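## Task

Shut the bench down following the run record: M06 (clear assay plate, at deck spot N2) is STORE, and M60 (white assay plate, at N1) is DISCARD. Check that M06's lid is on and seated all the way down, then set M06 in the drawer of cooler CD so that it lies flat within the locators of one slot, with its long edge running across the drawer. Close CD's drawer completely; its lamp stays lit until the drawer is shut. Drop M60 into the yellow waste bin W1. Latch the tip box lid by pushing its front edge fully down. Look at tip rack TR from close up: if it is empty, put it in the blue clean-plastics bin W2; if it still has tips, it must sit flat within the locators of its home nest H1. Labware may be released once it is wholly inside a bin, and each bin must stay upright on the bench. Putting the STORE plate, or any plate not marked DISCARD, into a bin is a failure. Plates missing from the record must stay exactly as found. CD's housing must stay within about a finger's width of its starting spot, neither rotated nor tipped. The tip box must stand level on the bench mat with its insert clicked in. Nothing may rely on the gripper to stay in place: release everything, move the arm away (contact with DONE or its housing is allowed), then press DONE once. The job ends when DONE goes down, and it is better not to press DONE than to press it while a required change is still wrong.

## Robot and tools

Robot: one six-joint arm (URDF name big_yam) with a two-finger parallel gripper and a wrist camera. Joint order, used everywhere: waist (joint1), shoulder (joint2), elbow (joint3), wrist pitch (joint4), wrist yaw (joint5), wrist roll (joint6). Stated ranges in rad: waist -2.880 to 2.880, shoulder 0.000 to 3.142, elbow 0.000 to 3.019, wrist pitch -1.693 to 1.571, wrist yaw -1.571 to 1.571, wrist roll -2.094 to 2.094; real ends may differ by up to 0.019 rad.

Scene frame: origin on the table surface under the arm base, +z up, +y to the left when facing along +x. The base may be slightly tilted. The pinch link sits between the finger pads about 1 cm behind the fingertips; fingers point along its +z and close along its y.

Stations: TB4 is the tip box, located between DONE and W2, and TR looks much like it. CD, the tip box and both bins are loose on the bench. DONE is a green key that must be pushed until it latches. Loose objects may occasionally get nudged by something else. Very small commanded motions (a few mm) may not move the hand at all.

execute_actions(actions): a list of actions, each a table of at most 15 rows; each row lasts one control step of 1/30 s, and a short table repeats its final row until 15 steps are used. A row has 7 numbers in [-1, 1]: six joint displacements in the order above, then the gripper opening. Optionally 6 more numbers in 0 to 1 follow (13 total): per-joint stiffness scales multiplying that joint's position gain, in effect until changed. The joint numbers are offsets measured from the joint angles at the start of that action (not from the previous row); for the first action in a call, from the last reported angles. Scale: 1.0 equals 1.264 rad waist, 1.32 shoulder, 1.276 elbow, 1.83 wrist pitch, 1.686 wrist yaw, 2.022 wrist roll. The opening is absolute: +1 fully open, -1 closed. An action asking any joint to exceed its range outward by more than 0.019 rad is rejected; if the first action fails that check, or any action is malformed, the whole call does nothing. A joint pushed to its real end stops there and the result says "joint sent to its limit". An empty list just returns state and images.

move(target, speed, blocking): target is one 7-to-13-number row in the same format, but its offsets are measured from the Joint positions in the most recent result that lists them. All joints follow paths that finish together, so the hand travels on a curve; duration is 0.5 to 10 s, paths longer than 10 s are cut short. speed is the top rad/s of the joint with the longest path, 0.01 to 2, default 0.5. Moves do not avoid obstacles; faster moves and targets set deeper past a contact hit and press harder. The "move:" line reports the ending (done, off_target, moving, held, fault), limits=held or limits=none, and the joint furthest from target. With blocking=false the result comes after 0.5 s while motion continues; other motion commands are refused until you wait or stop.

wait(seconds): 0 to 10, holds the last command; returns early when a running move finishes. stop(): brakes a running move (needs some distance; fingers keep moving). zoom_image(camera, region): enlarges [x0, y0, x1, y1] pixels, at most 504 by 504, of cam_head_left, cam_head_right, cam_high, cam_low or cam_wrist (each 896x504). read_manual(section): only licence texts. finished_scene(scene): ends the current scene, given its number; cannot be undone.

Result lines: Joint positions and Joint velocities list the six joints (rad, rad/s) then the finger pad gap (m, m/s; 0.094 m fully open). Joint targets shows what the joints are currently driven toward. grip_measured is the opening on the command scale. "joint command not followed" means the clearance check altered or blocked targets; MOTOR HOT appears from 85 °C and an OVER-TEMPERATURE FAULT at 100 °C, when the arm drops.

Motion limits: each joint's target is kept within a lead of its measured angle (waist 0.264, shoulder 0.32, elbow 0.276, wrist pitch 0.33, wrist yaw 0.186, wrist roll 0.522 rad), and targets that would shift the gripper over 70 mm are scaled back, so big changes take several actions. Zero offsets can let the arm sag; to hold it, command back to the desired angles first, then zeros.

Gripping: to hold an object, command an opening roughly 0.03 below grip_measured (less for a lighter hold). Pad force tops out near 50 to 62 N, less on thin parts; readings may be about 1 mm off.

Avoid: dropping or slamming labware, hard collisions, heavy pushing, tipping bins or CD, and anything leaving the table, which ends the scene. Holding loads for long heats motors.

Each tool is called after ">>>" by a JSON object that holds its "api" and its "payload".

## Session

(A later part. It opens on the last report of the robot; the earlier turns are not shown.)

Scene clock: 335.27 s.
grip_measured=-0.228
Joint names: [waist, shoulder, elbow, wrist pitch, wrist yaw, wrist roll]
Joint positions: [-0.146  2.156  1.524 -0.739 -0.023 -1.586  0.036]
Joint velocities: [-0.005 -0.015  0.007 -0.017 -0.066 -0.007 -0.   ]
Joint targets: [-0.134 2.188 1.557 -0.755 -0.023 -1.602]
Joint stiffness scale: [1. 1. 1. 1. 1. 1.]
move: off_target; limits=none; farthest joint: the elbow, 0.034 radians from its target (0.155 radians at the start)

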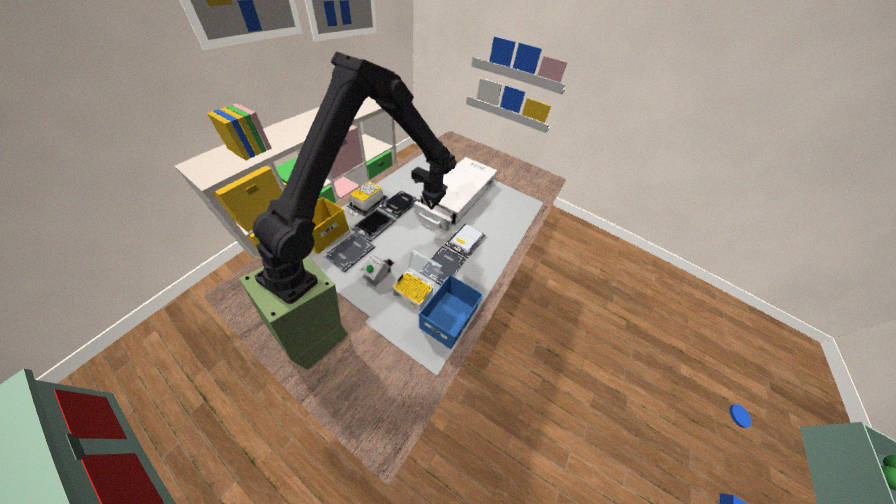

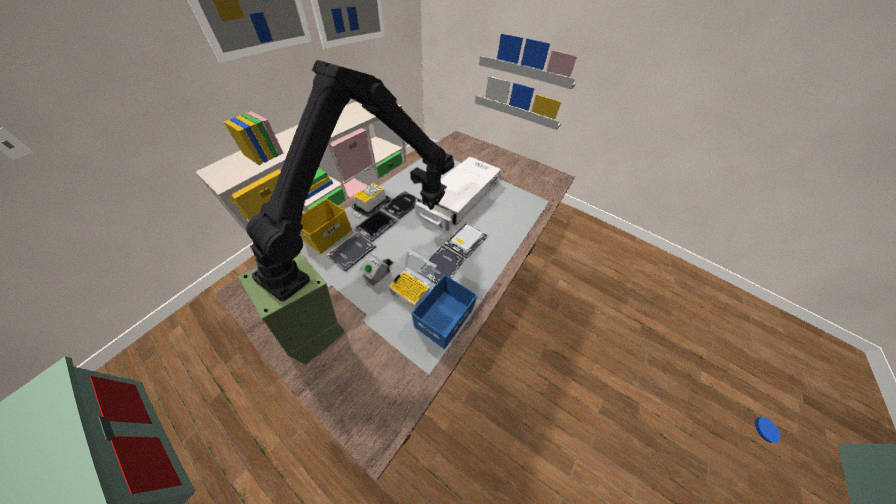

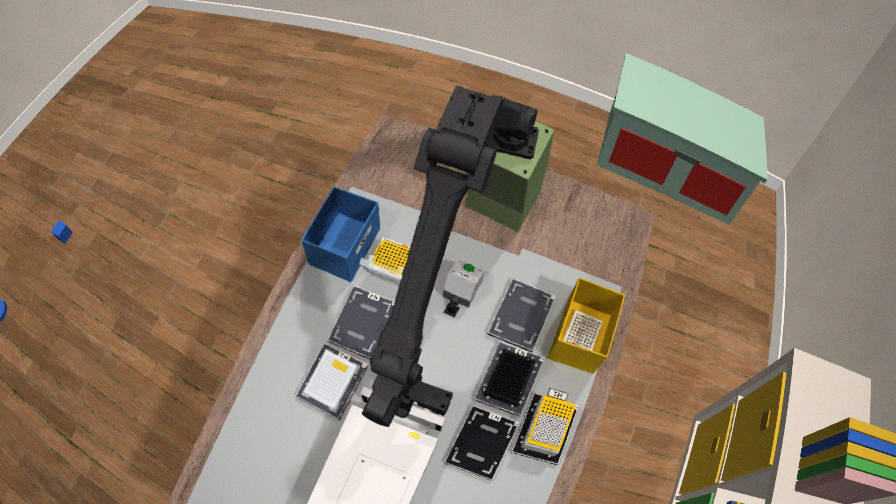

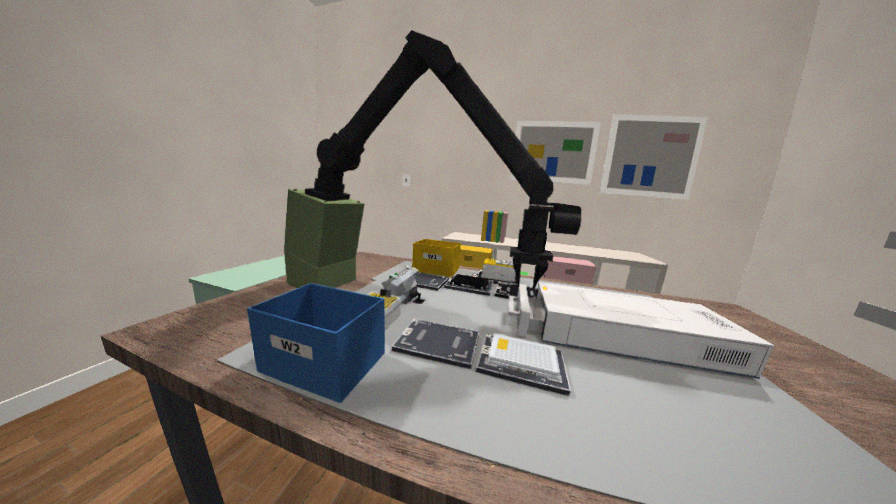

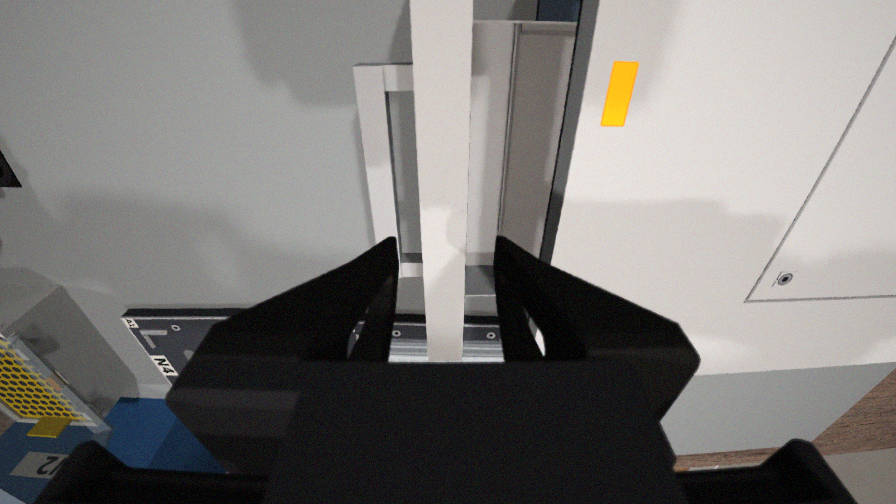

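>>> {"api": "move", "payload": {"target": [0.025,0.0735,0.032,0.037,0,0.017,-0.23], "speed": 0.08}}

Scene clock: 343.00 s.
grip_measured=-0.228
Joint names: [waist, shoulder, elbow, wrist pitch, wrist yaw, wrist roll]
Joint positions: [-0.125  2.223  1.532 -0.689 -0.023 -1.567  0.036]
Joint velocities: [-0.015 -0.005 -0.012 -0.017  0.037  0.081 -0.001]
Joint targets: [-0.114 2.253 1.564 -0.672 -0.023 -1.552]
Joint stiffness scale: [1. 1. 1. 1. 1. 1.]
move: off_target; limits=none; farthest joint: the elbow, 0.033 radians from its target (0.041 radians at the start)

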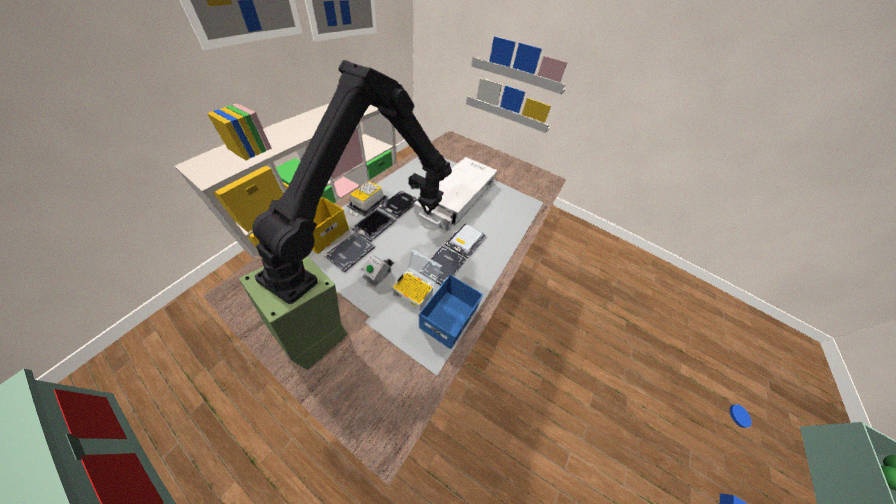

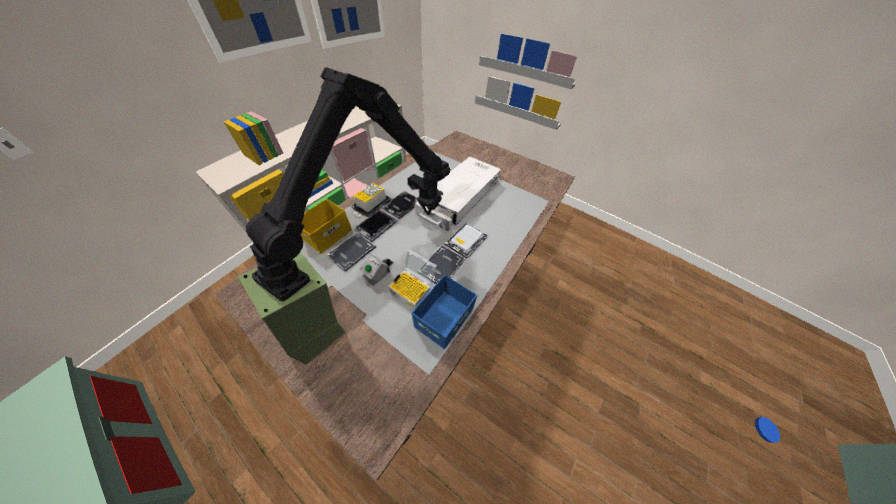

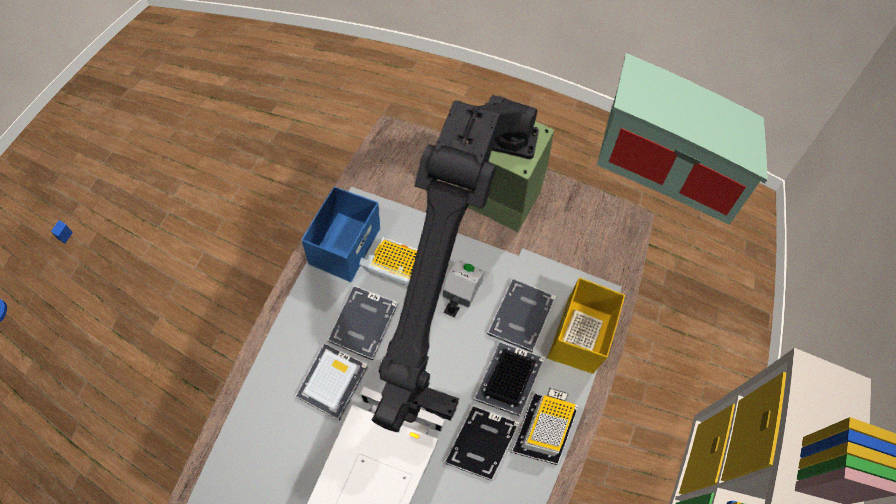

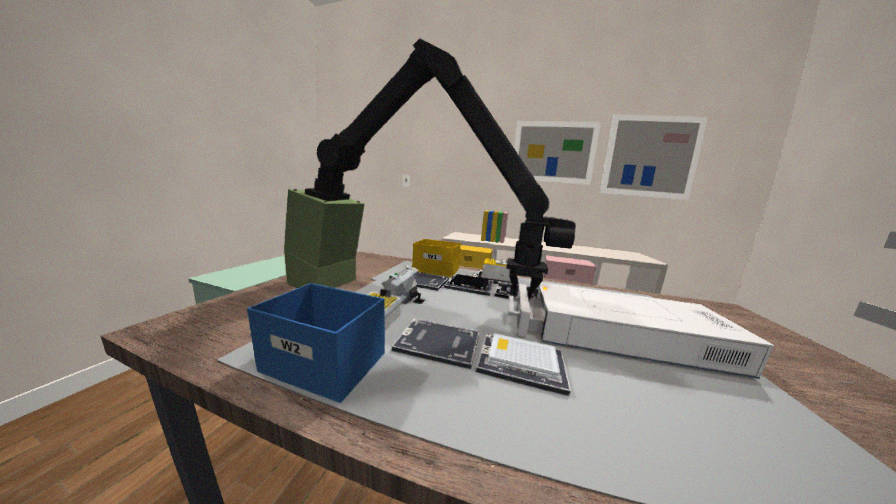

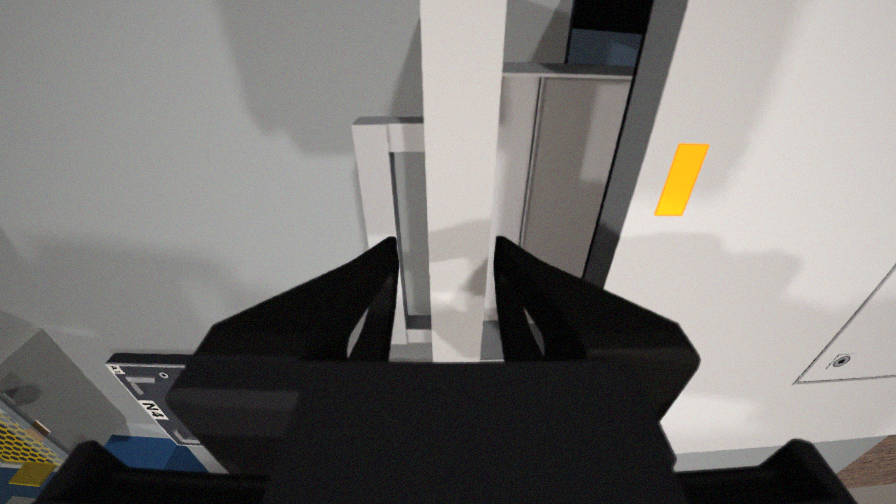

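>>> {"api": "move", "payload": {"target": [0,-0.072,-0.19,0.088,0,0,-0.23], "speed": 0.08}}

Scene clock: 353.80 s.
grip_measured=-0.228
Joint names: [waist, shoulder, elbow, wrist pitch, wrist yaw, wrist roll]
Joint positions: [-0.125  2.135  1.303 -0.536 -0.023 -1.567  0.036]
Joint velocities: [ 0.005 -0.005 -0.002  0.002 -0.051  0.022 -0.001]
Joint targets: [-0.125 2.128 1.289 -0.527 -0.023 -1.567]
Joint stiffness scale: [1. 1. 1. 1. 1. 1.]
move: done; limits=none; farthest joint: the elbow, 0.013 radians from its target (0.242 radians at the start)

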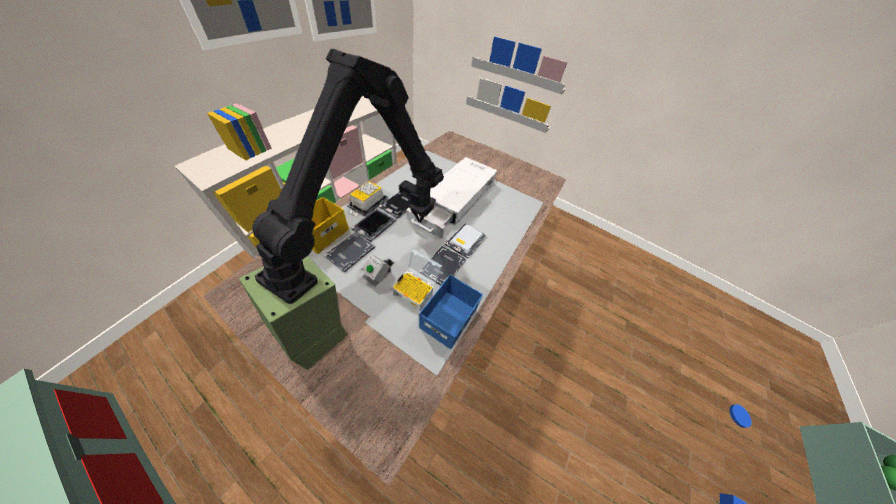

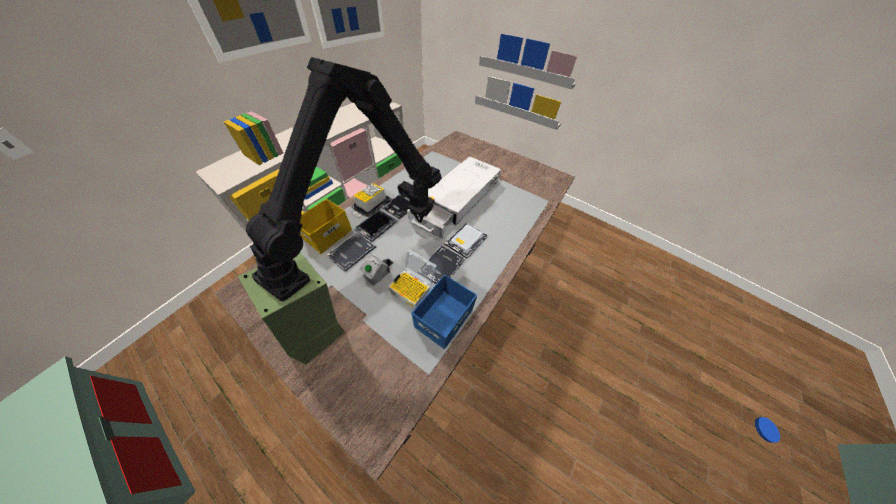

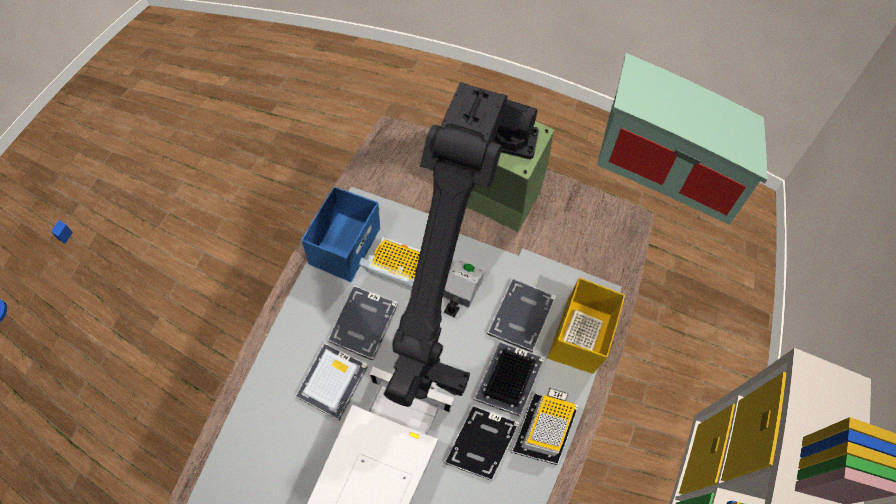

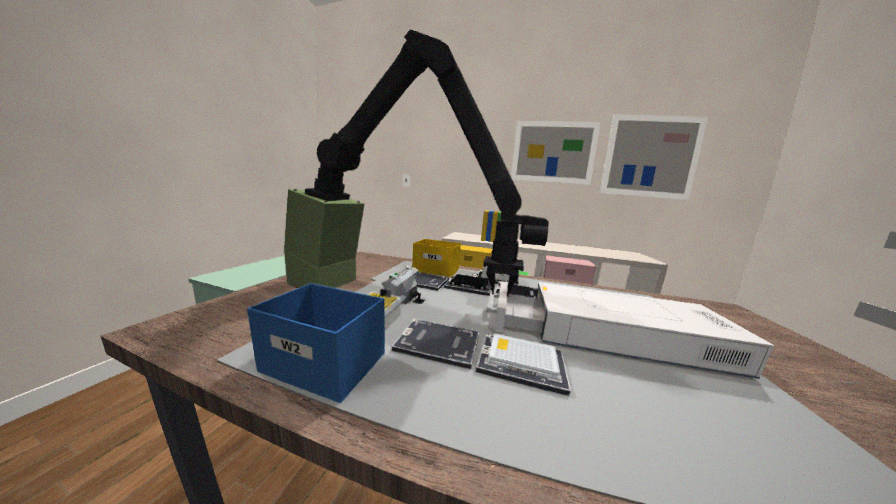

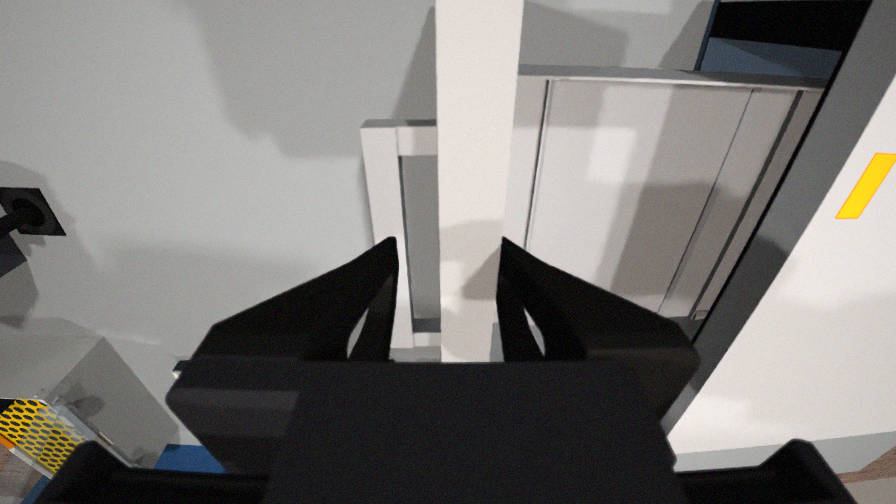

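>>> {"api": "move", "payload": {"target": [0,-0.061,-0.167,0.068,0,0,-0.23], "speed": 0.08}}

Scene clock: 361.90 s.
grip_measured=-0.228
Joint names: [waist, shoulder, elbow, wrist pitch, wrist yaw, wrist roll]
Joint positions: [-0.125  2.061  1.103 -0.419 -0.022 -1.567  0.036]
Joint velocities: [ 0.005 -0.015 -0.022 -0.007 -0.051  0.007 -0.001]
Joint targets: [-0.125 2.054 1.090 -0.411 -0.023 -1.567]
Joint stiffness scale: [1. 1. 1. 1. 1. 1.]
move: done; limits=none; farthest joint: the elbow, 0.013 radians from its target (0.213 radians at the start)

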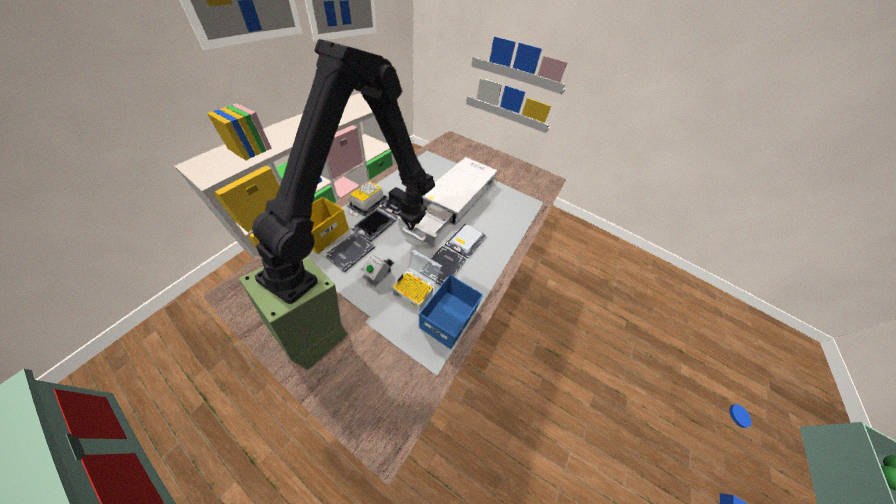

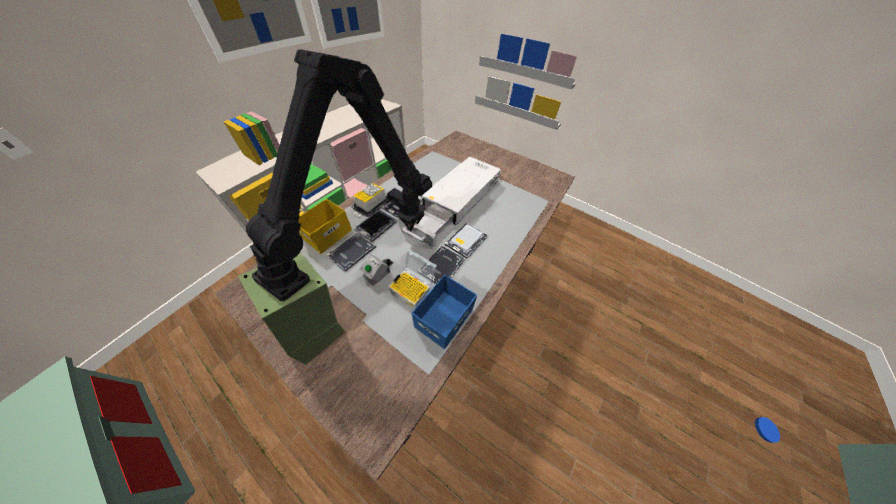

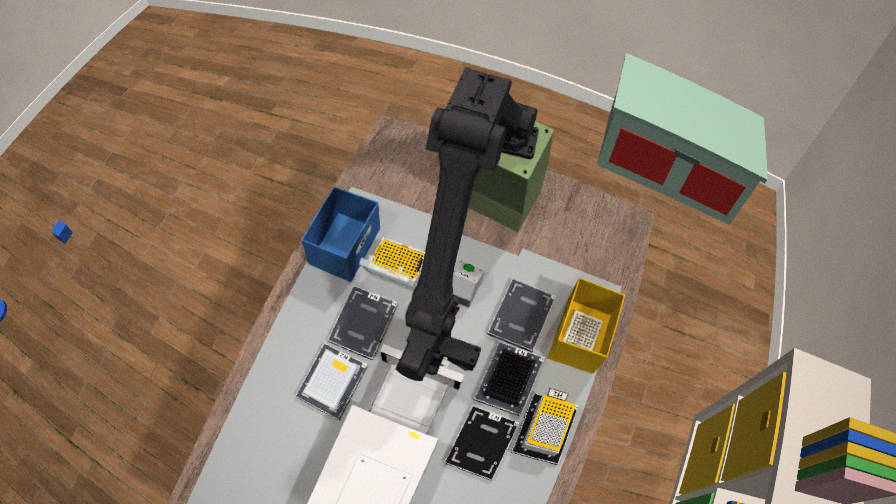

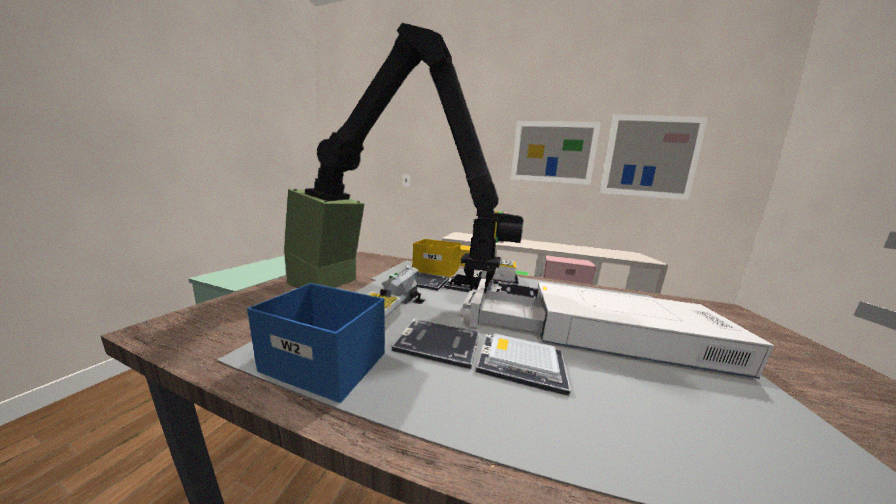

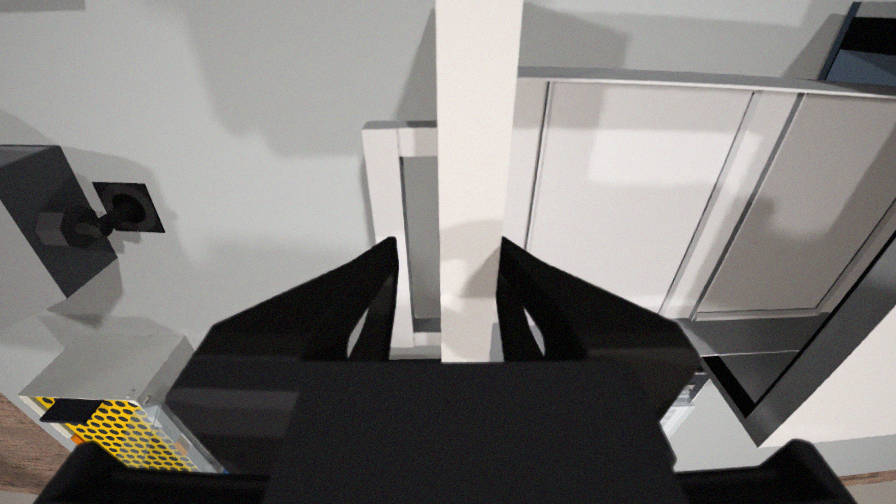

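>>> {"api": "move", "payload": {"target": [0,-0.09,0,-0.065,0,0,-0.23], "speed": 0.15}}

Scene clock: 372.40 s.
grip_measured=-0.228
Joint names: [waist, shoulder, elbow, wrist pitch, wrist yaw, wrist roll]
Joint positions: [-0.125  1.946  1.103 -0.522 -0.022 -1.567  0.036]
Joint velocities: [-0.015 -0.015 -0.007 -0.017  0.022 -0.081  0.001]
Joint targets: [-0.125 1.942 1.103 -0.538 -0.022 -1.567]
Joint stiffness scale: [1. 1. 1. 1. 1. 1.]
move: done; limits=none; farthest joint: the wrist pitch, 0.016 radians from its target (0.119 radians at the start)

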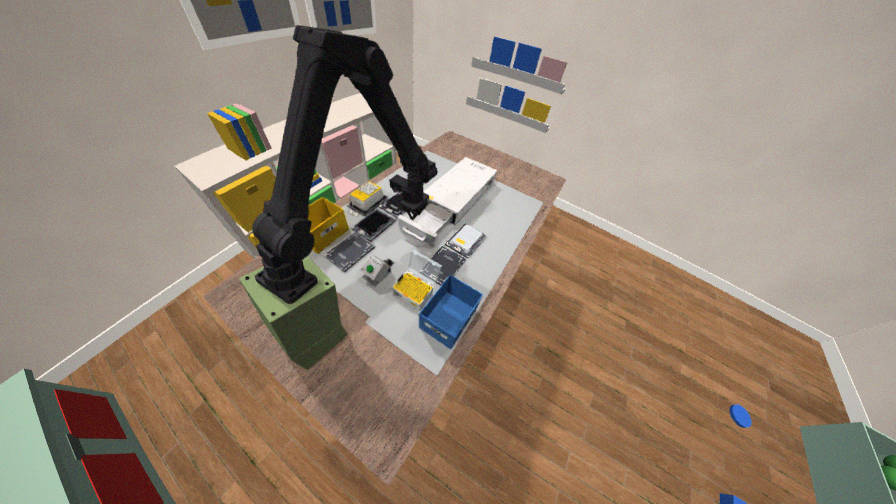

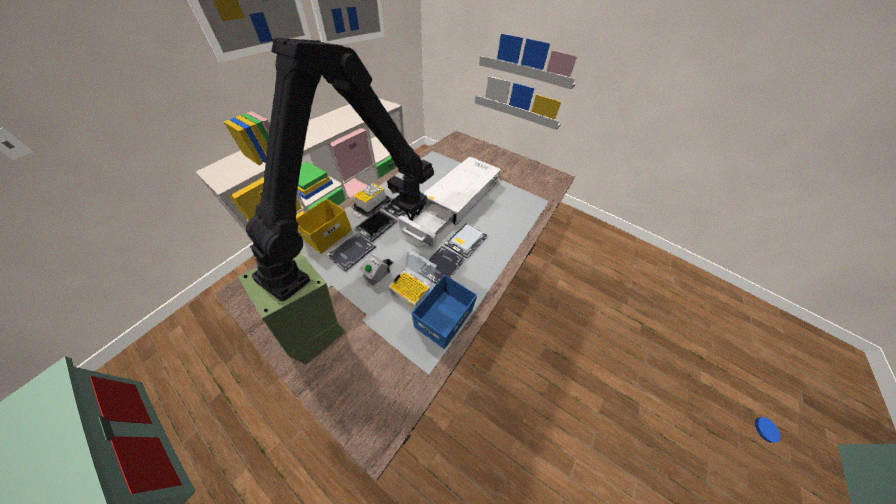

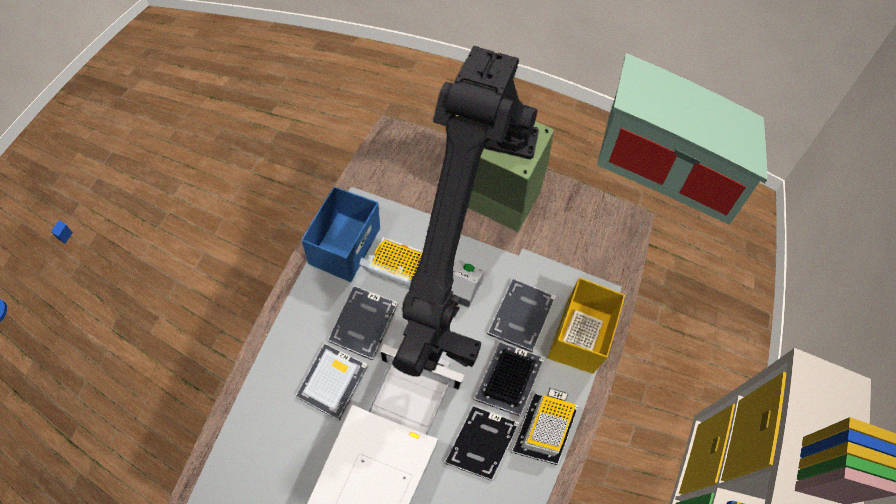

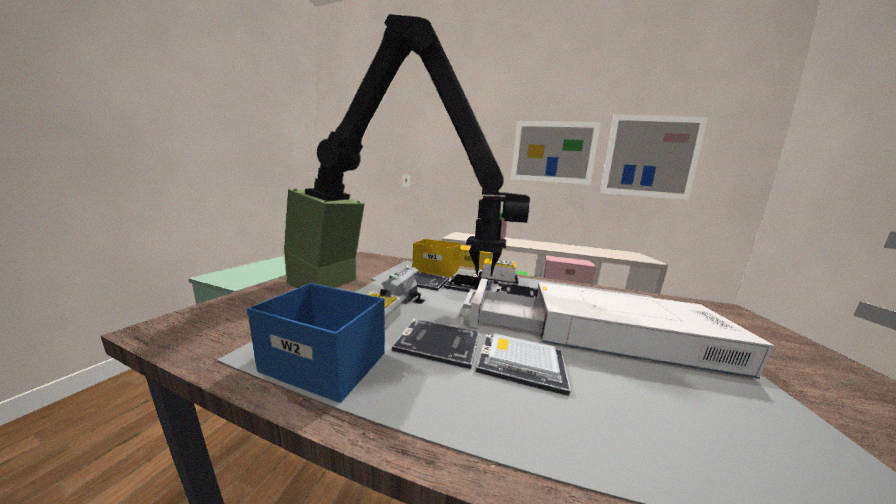

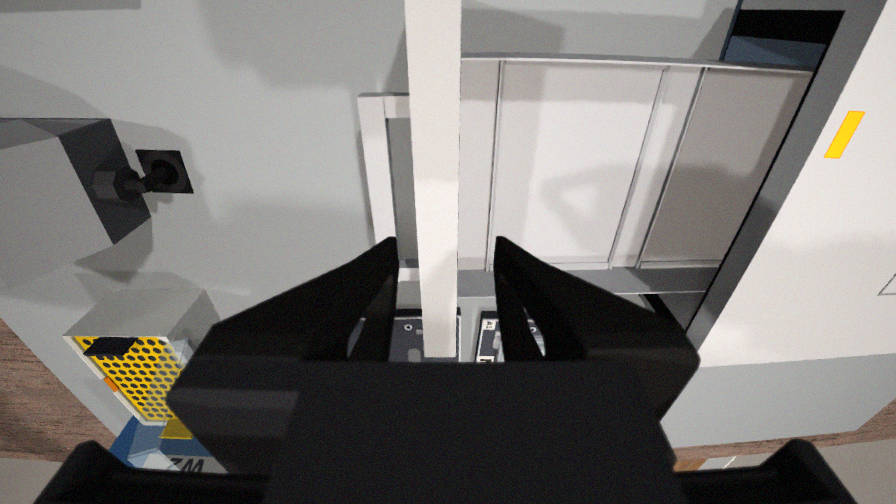

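>>> {"api": "zoom_image", "payload": {"camera": "cam_low", "region": [460,320,590,400]}}

>>> {"api": "zoom_image", "payload": {"camera": "cam_high", "region": [285,335,385,425]}}

Region (460, 320, 590, 400) of cam_low's 896x504 image, scaled by 3.877, with more detail than that image has; it fills the top 310 rows of this view, and the rest is white.

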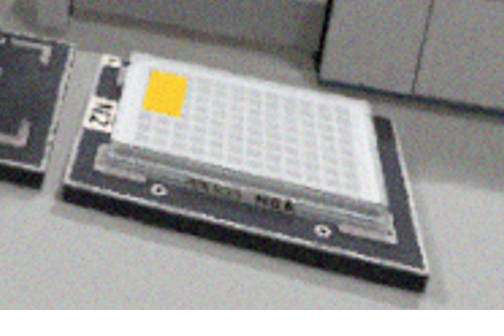

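Region (285, 335, 385, 425) of cam_high's 896x504 image, scaled by 5.040, with more detail than that image has; it fills the top 454 rows of this view, and the rest is white.

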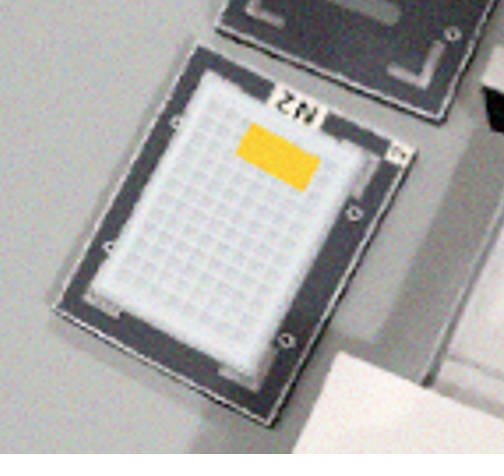

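>>> {"api": "move", "payload": {"target": [-0.247,0.262,0.472,-0.161,-0.034,0.633,1.0], "speed": 0.6}}

Scene clock: 392.20 s.
grip_measured=+1.000
Joint names: [waist, shoulder, elbow, wrist pitch, wrist yaw, wrist roll]
Joint positions: [-0.436  2.259  1.671 -0.8   -0.077 -0.302  0.094]
Joint velocities: [-0.005 -0.015 -0.012  0.007 -0.022  0.037  0.   ]
Joint targets: [-0.437 2.292 1.705 -0.817 -0.080 -0.287]
Joint stiffness scale: [1. 1. 1. 1. 1. 1.]
move: off_target; limits=none; farthest joint: the elbow, 0.034 radians from its target (0.602 radians at the start)

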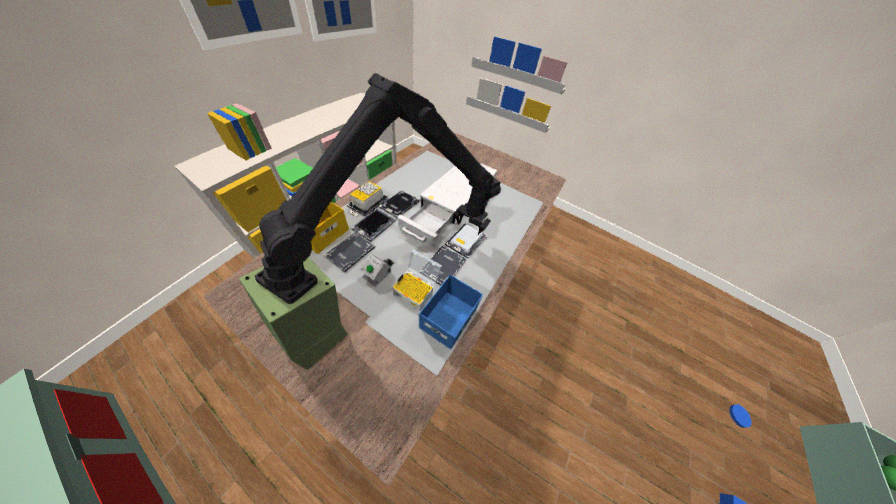

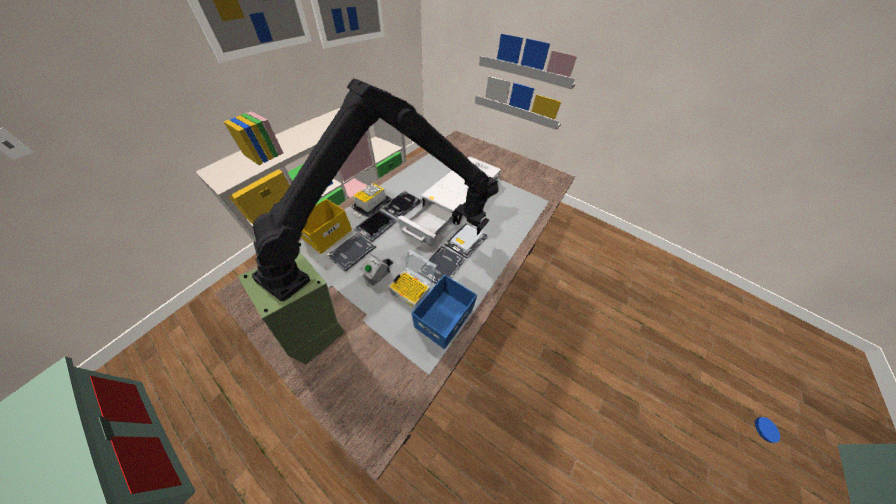

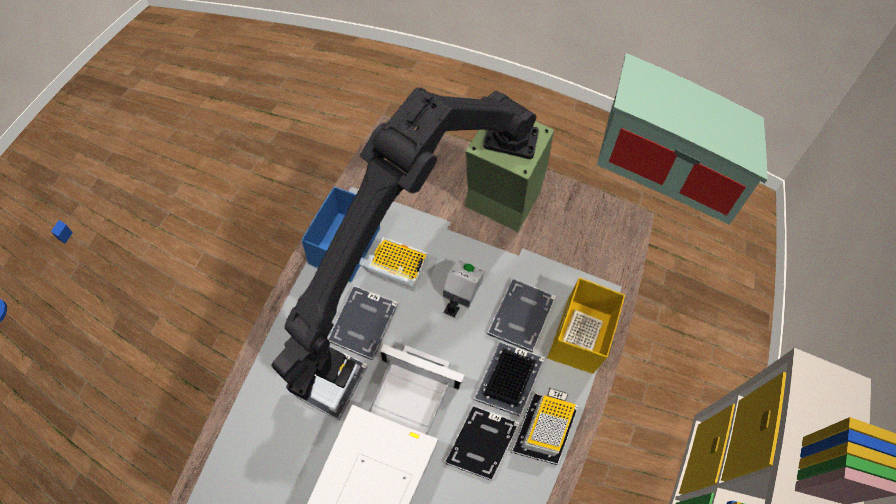

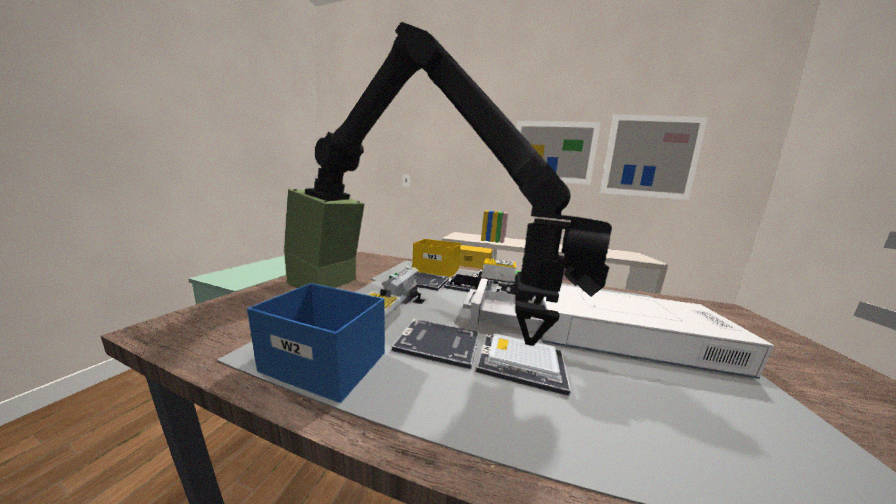

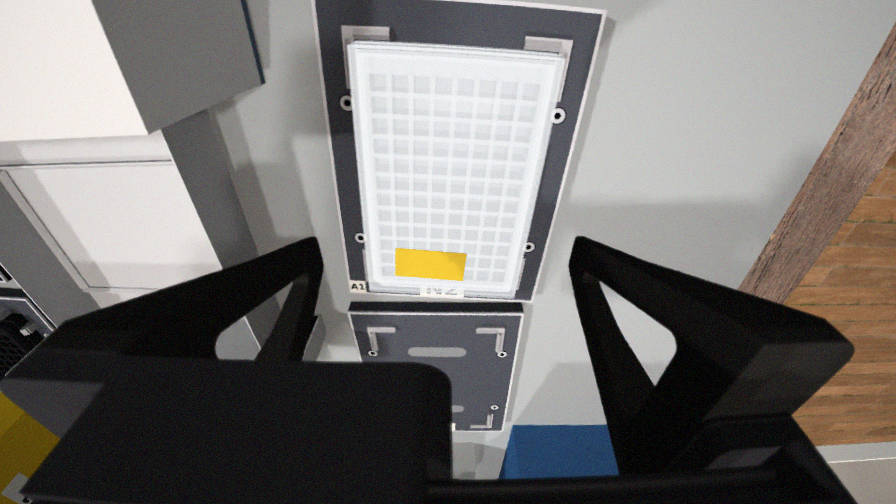

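>>> {"api": "zoom_image", "payload": {"camera": "cam_wrist", "region": [310,0,620,310]}}

Region (310, 0, 620, 310) of cam_wrist's 896x504 image, scaled by 1.626, with more detail than that image has.

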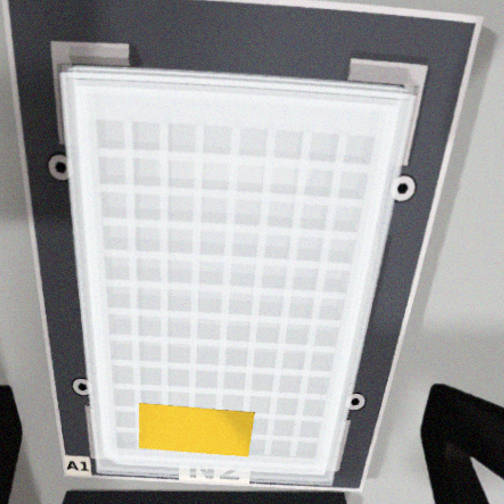

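>>> {"api": "move", "payload": {"target": [0.014,0.103,0.056,0.043,0,0.03,0.28], "speed": 0.06}}

>>> {"api": "zoom_image", "payload": {"camera": "cam_low", "region": [460,320,590,400]}}

Scene clock: 406.17 s.
grip_measured=+0.282
Joint names: [waist, shoulder, elbow, wrist pitch, wrist yaw, wrist roll]
Joint positions: [-0.433  2.351  1.71  -0.745 -0.077 -0.255  0.06 ]
Joint velocities: [-0.005  0.005  0.002  0.002 -0.037 -0.007 -0.001]
Joint targets: [-0.418 2.395 1.743 -0.722 -0.077 -0.242]
Joint stiffness scale: [1. 1. 1. 1. 1. 1.]
move: off_target; limits=none; farthest joint: the shoulder, 0.044 radians from its target (0.136 radians at the start)

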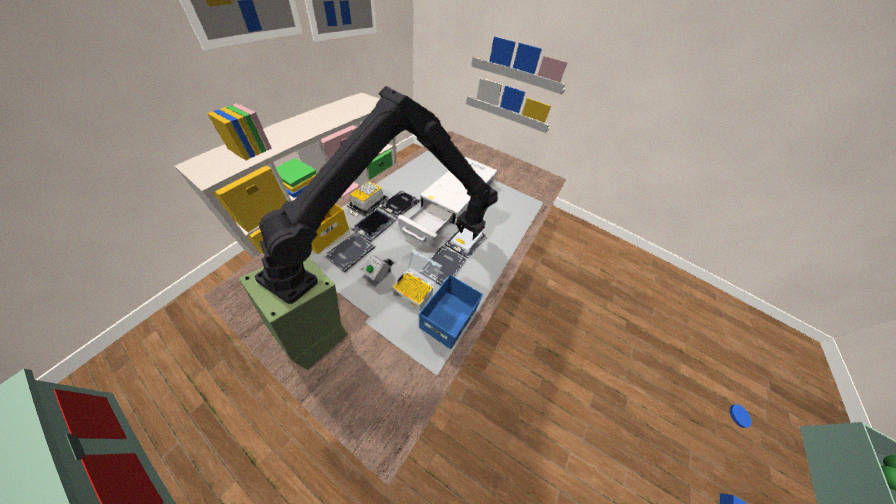

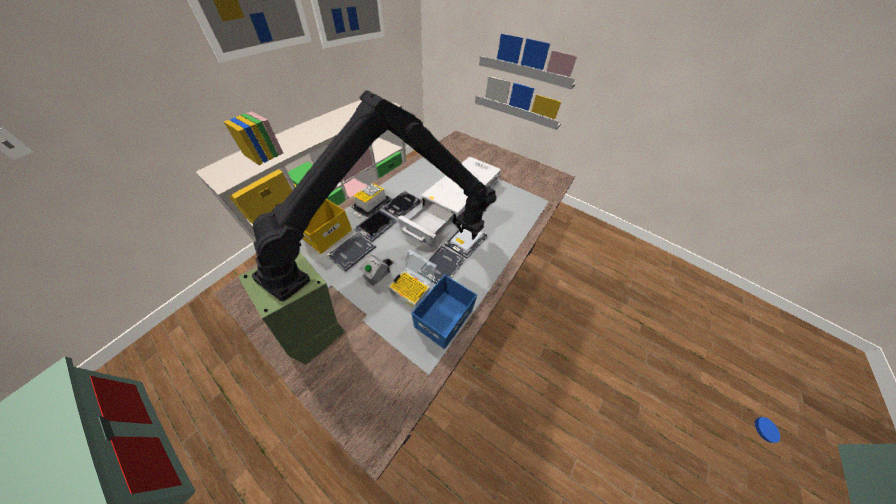

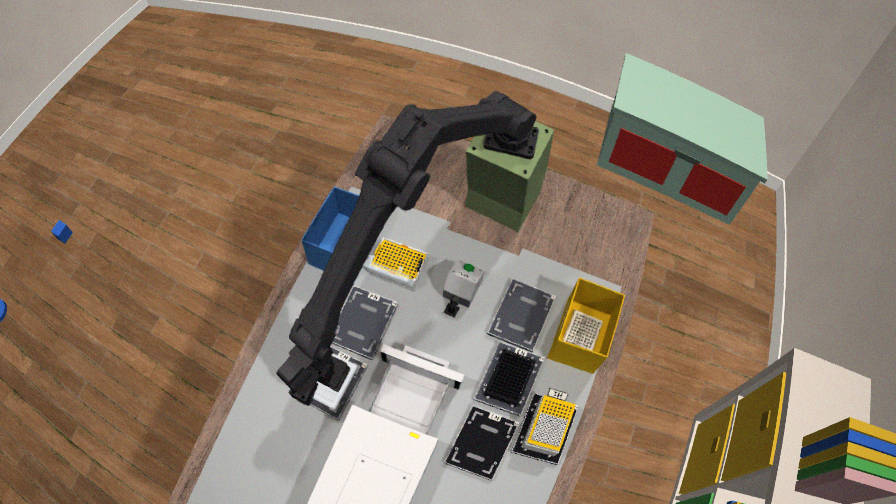

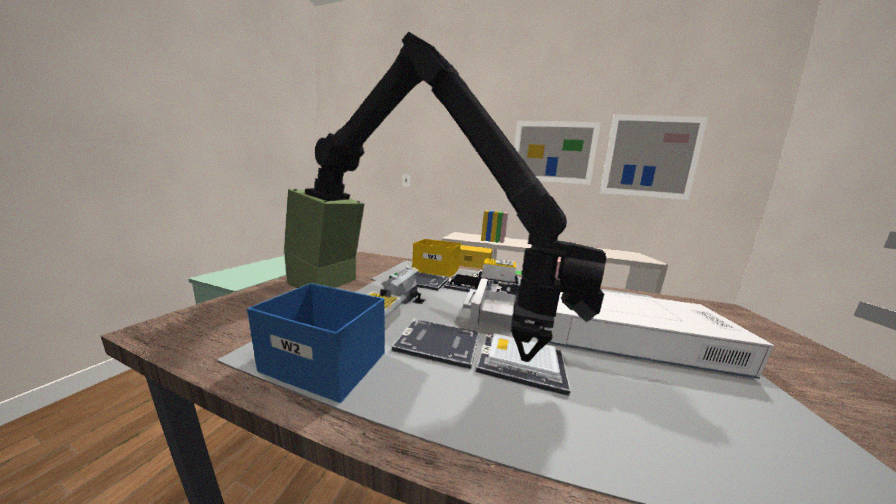

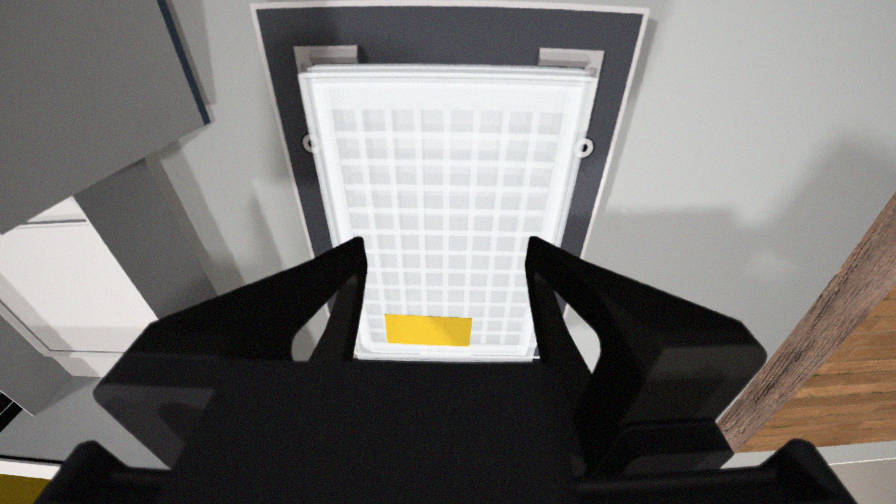

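Region (460, 320, 590, 400) of cam_low's 896x504 image, scaled by 3.877, with more detail than that image has; it fills the top 310 rows of this view, and the rest is white.

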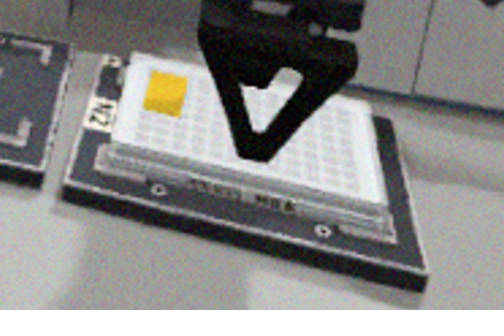

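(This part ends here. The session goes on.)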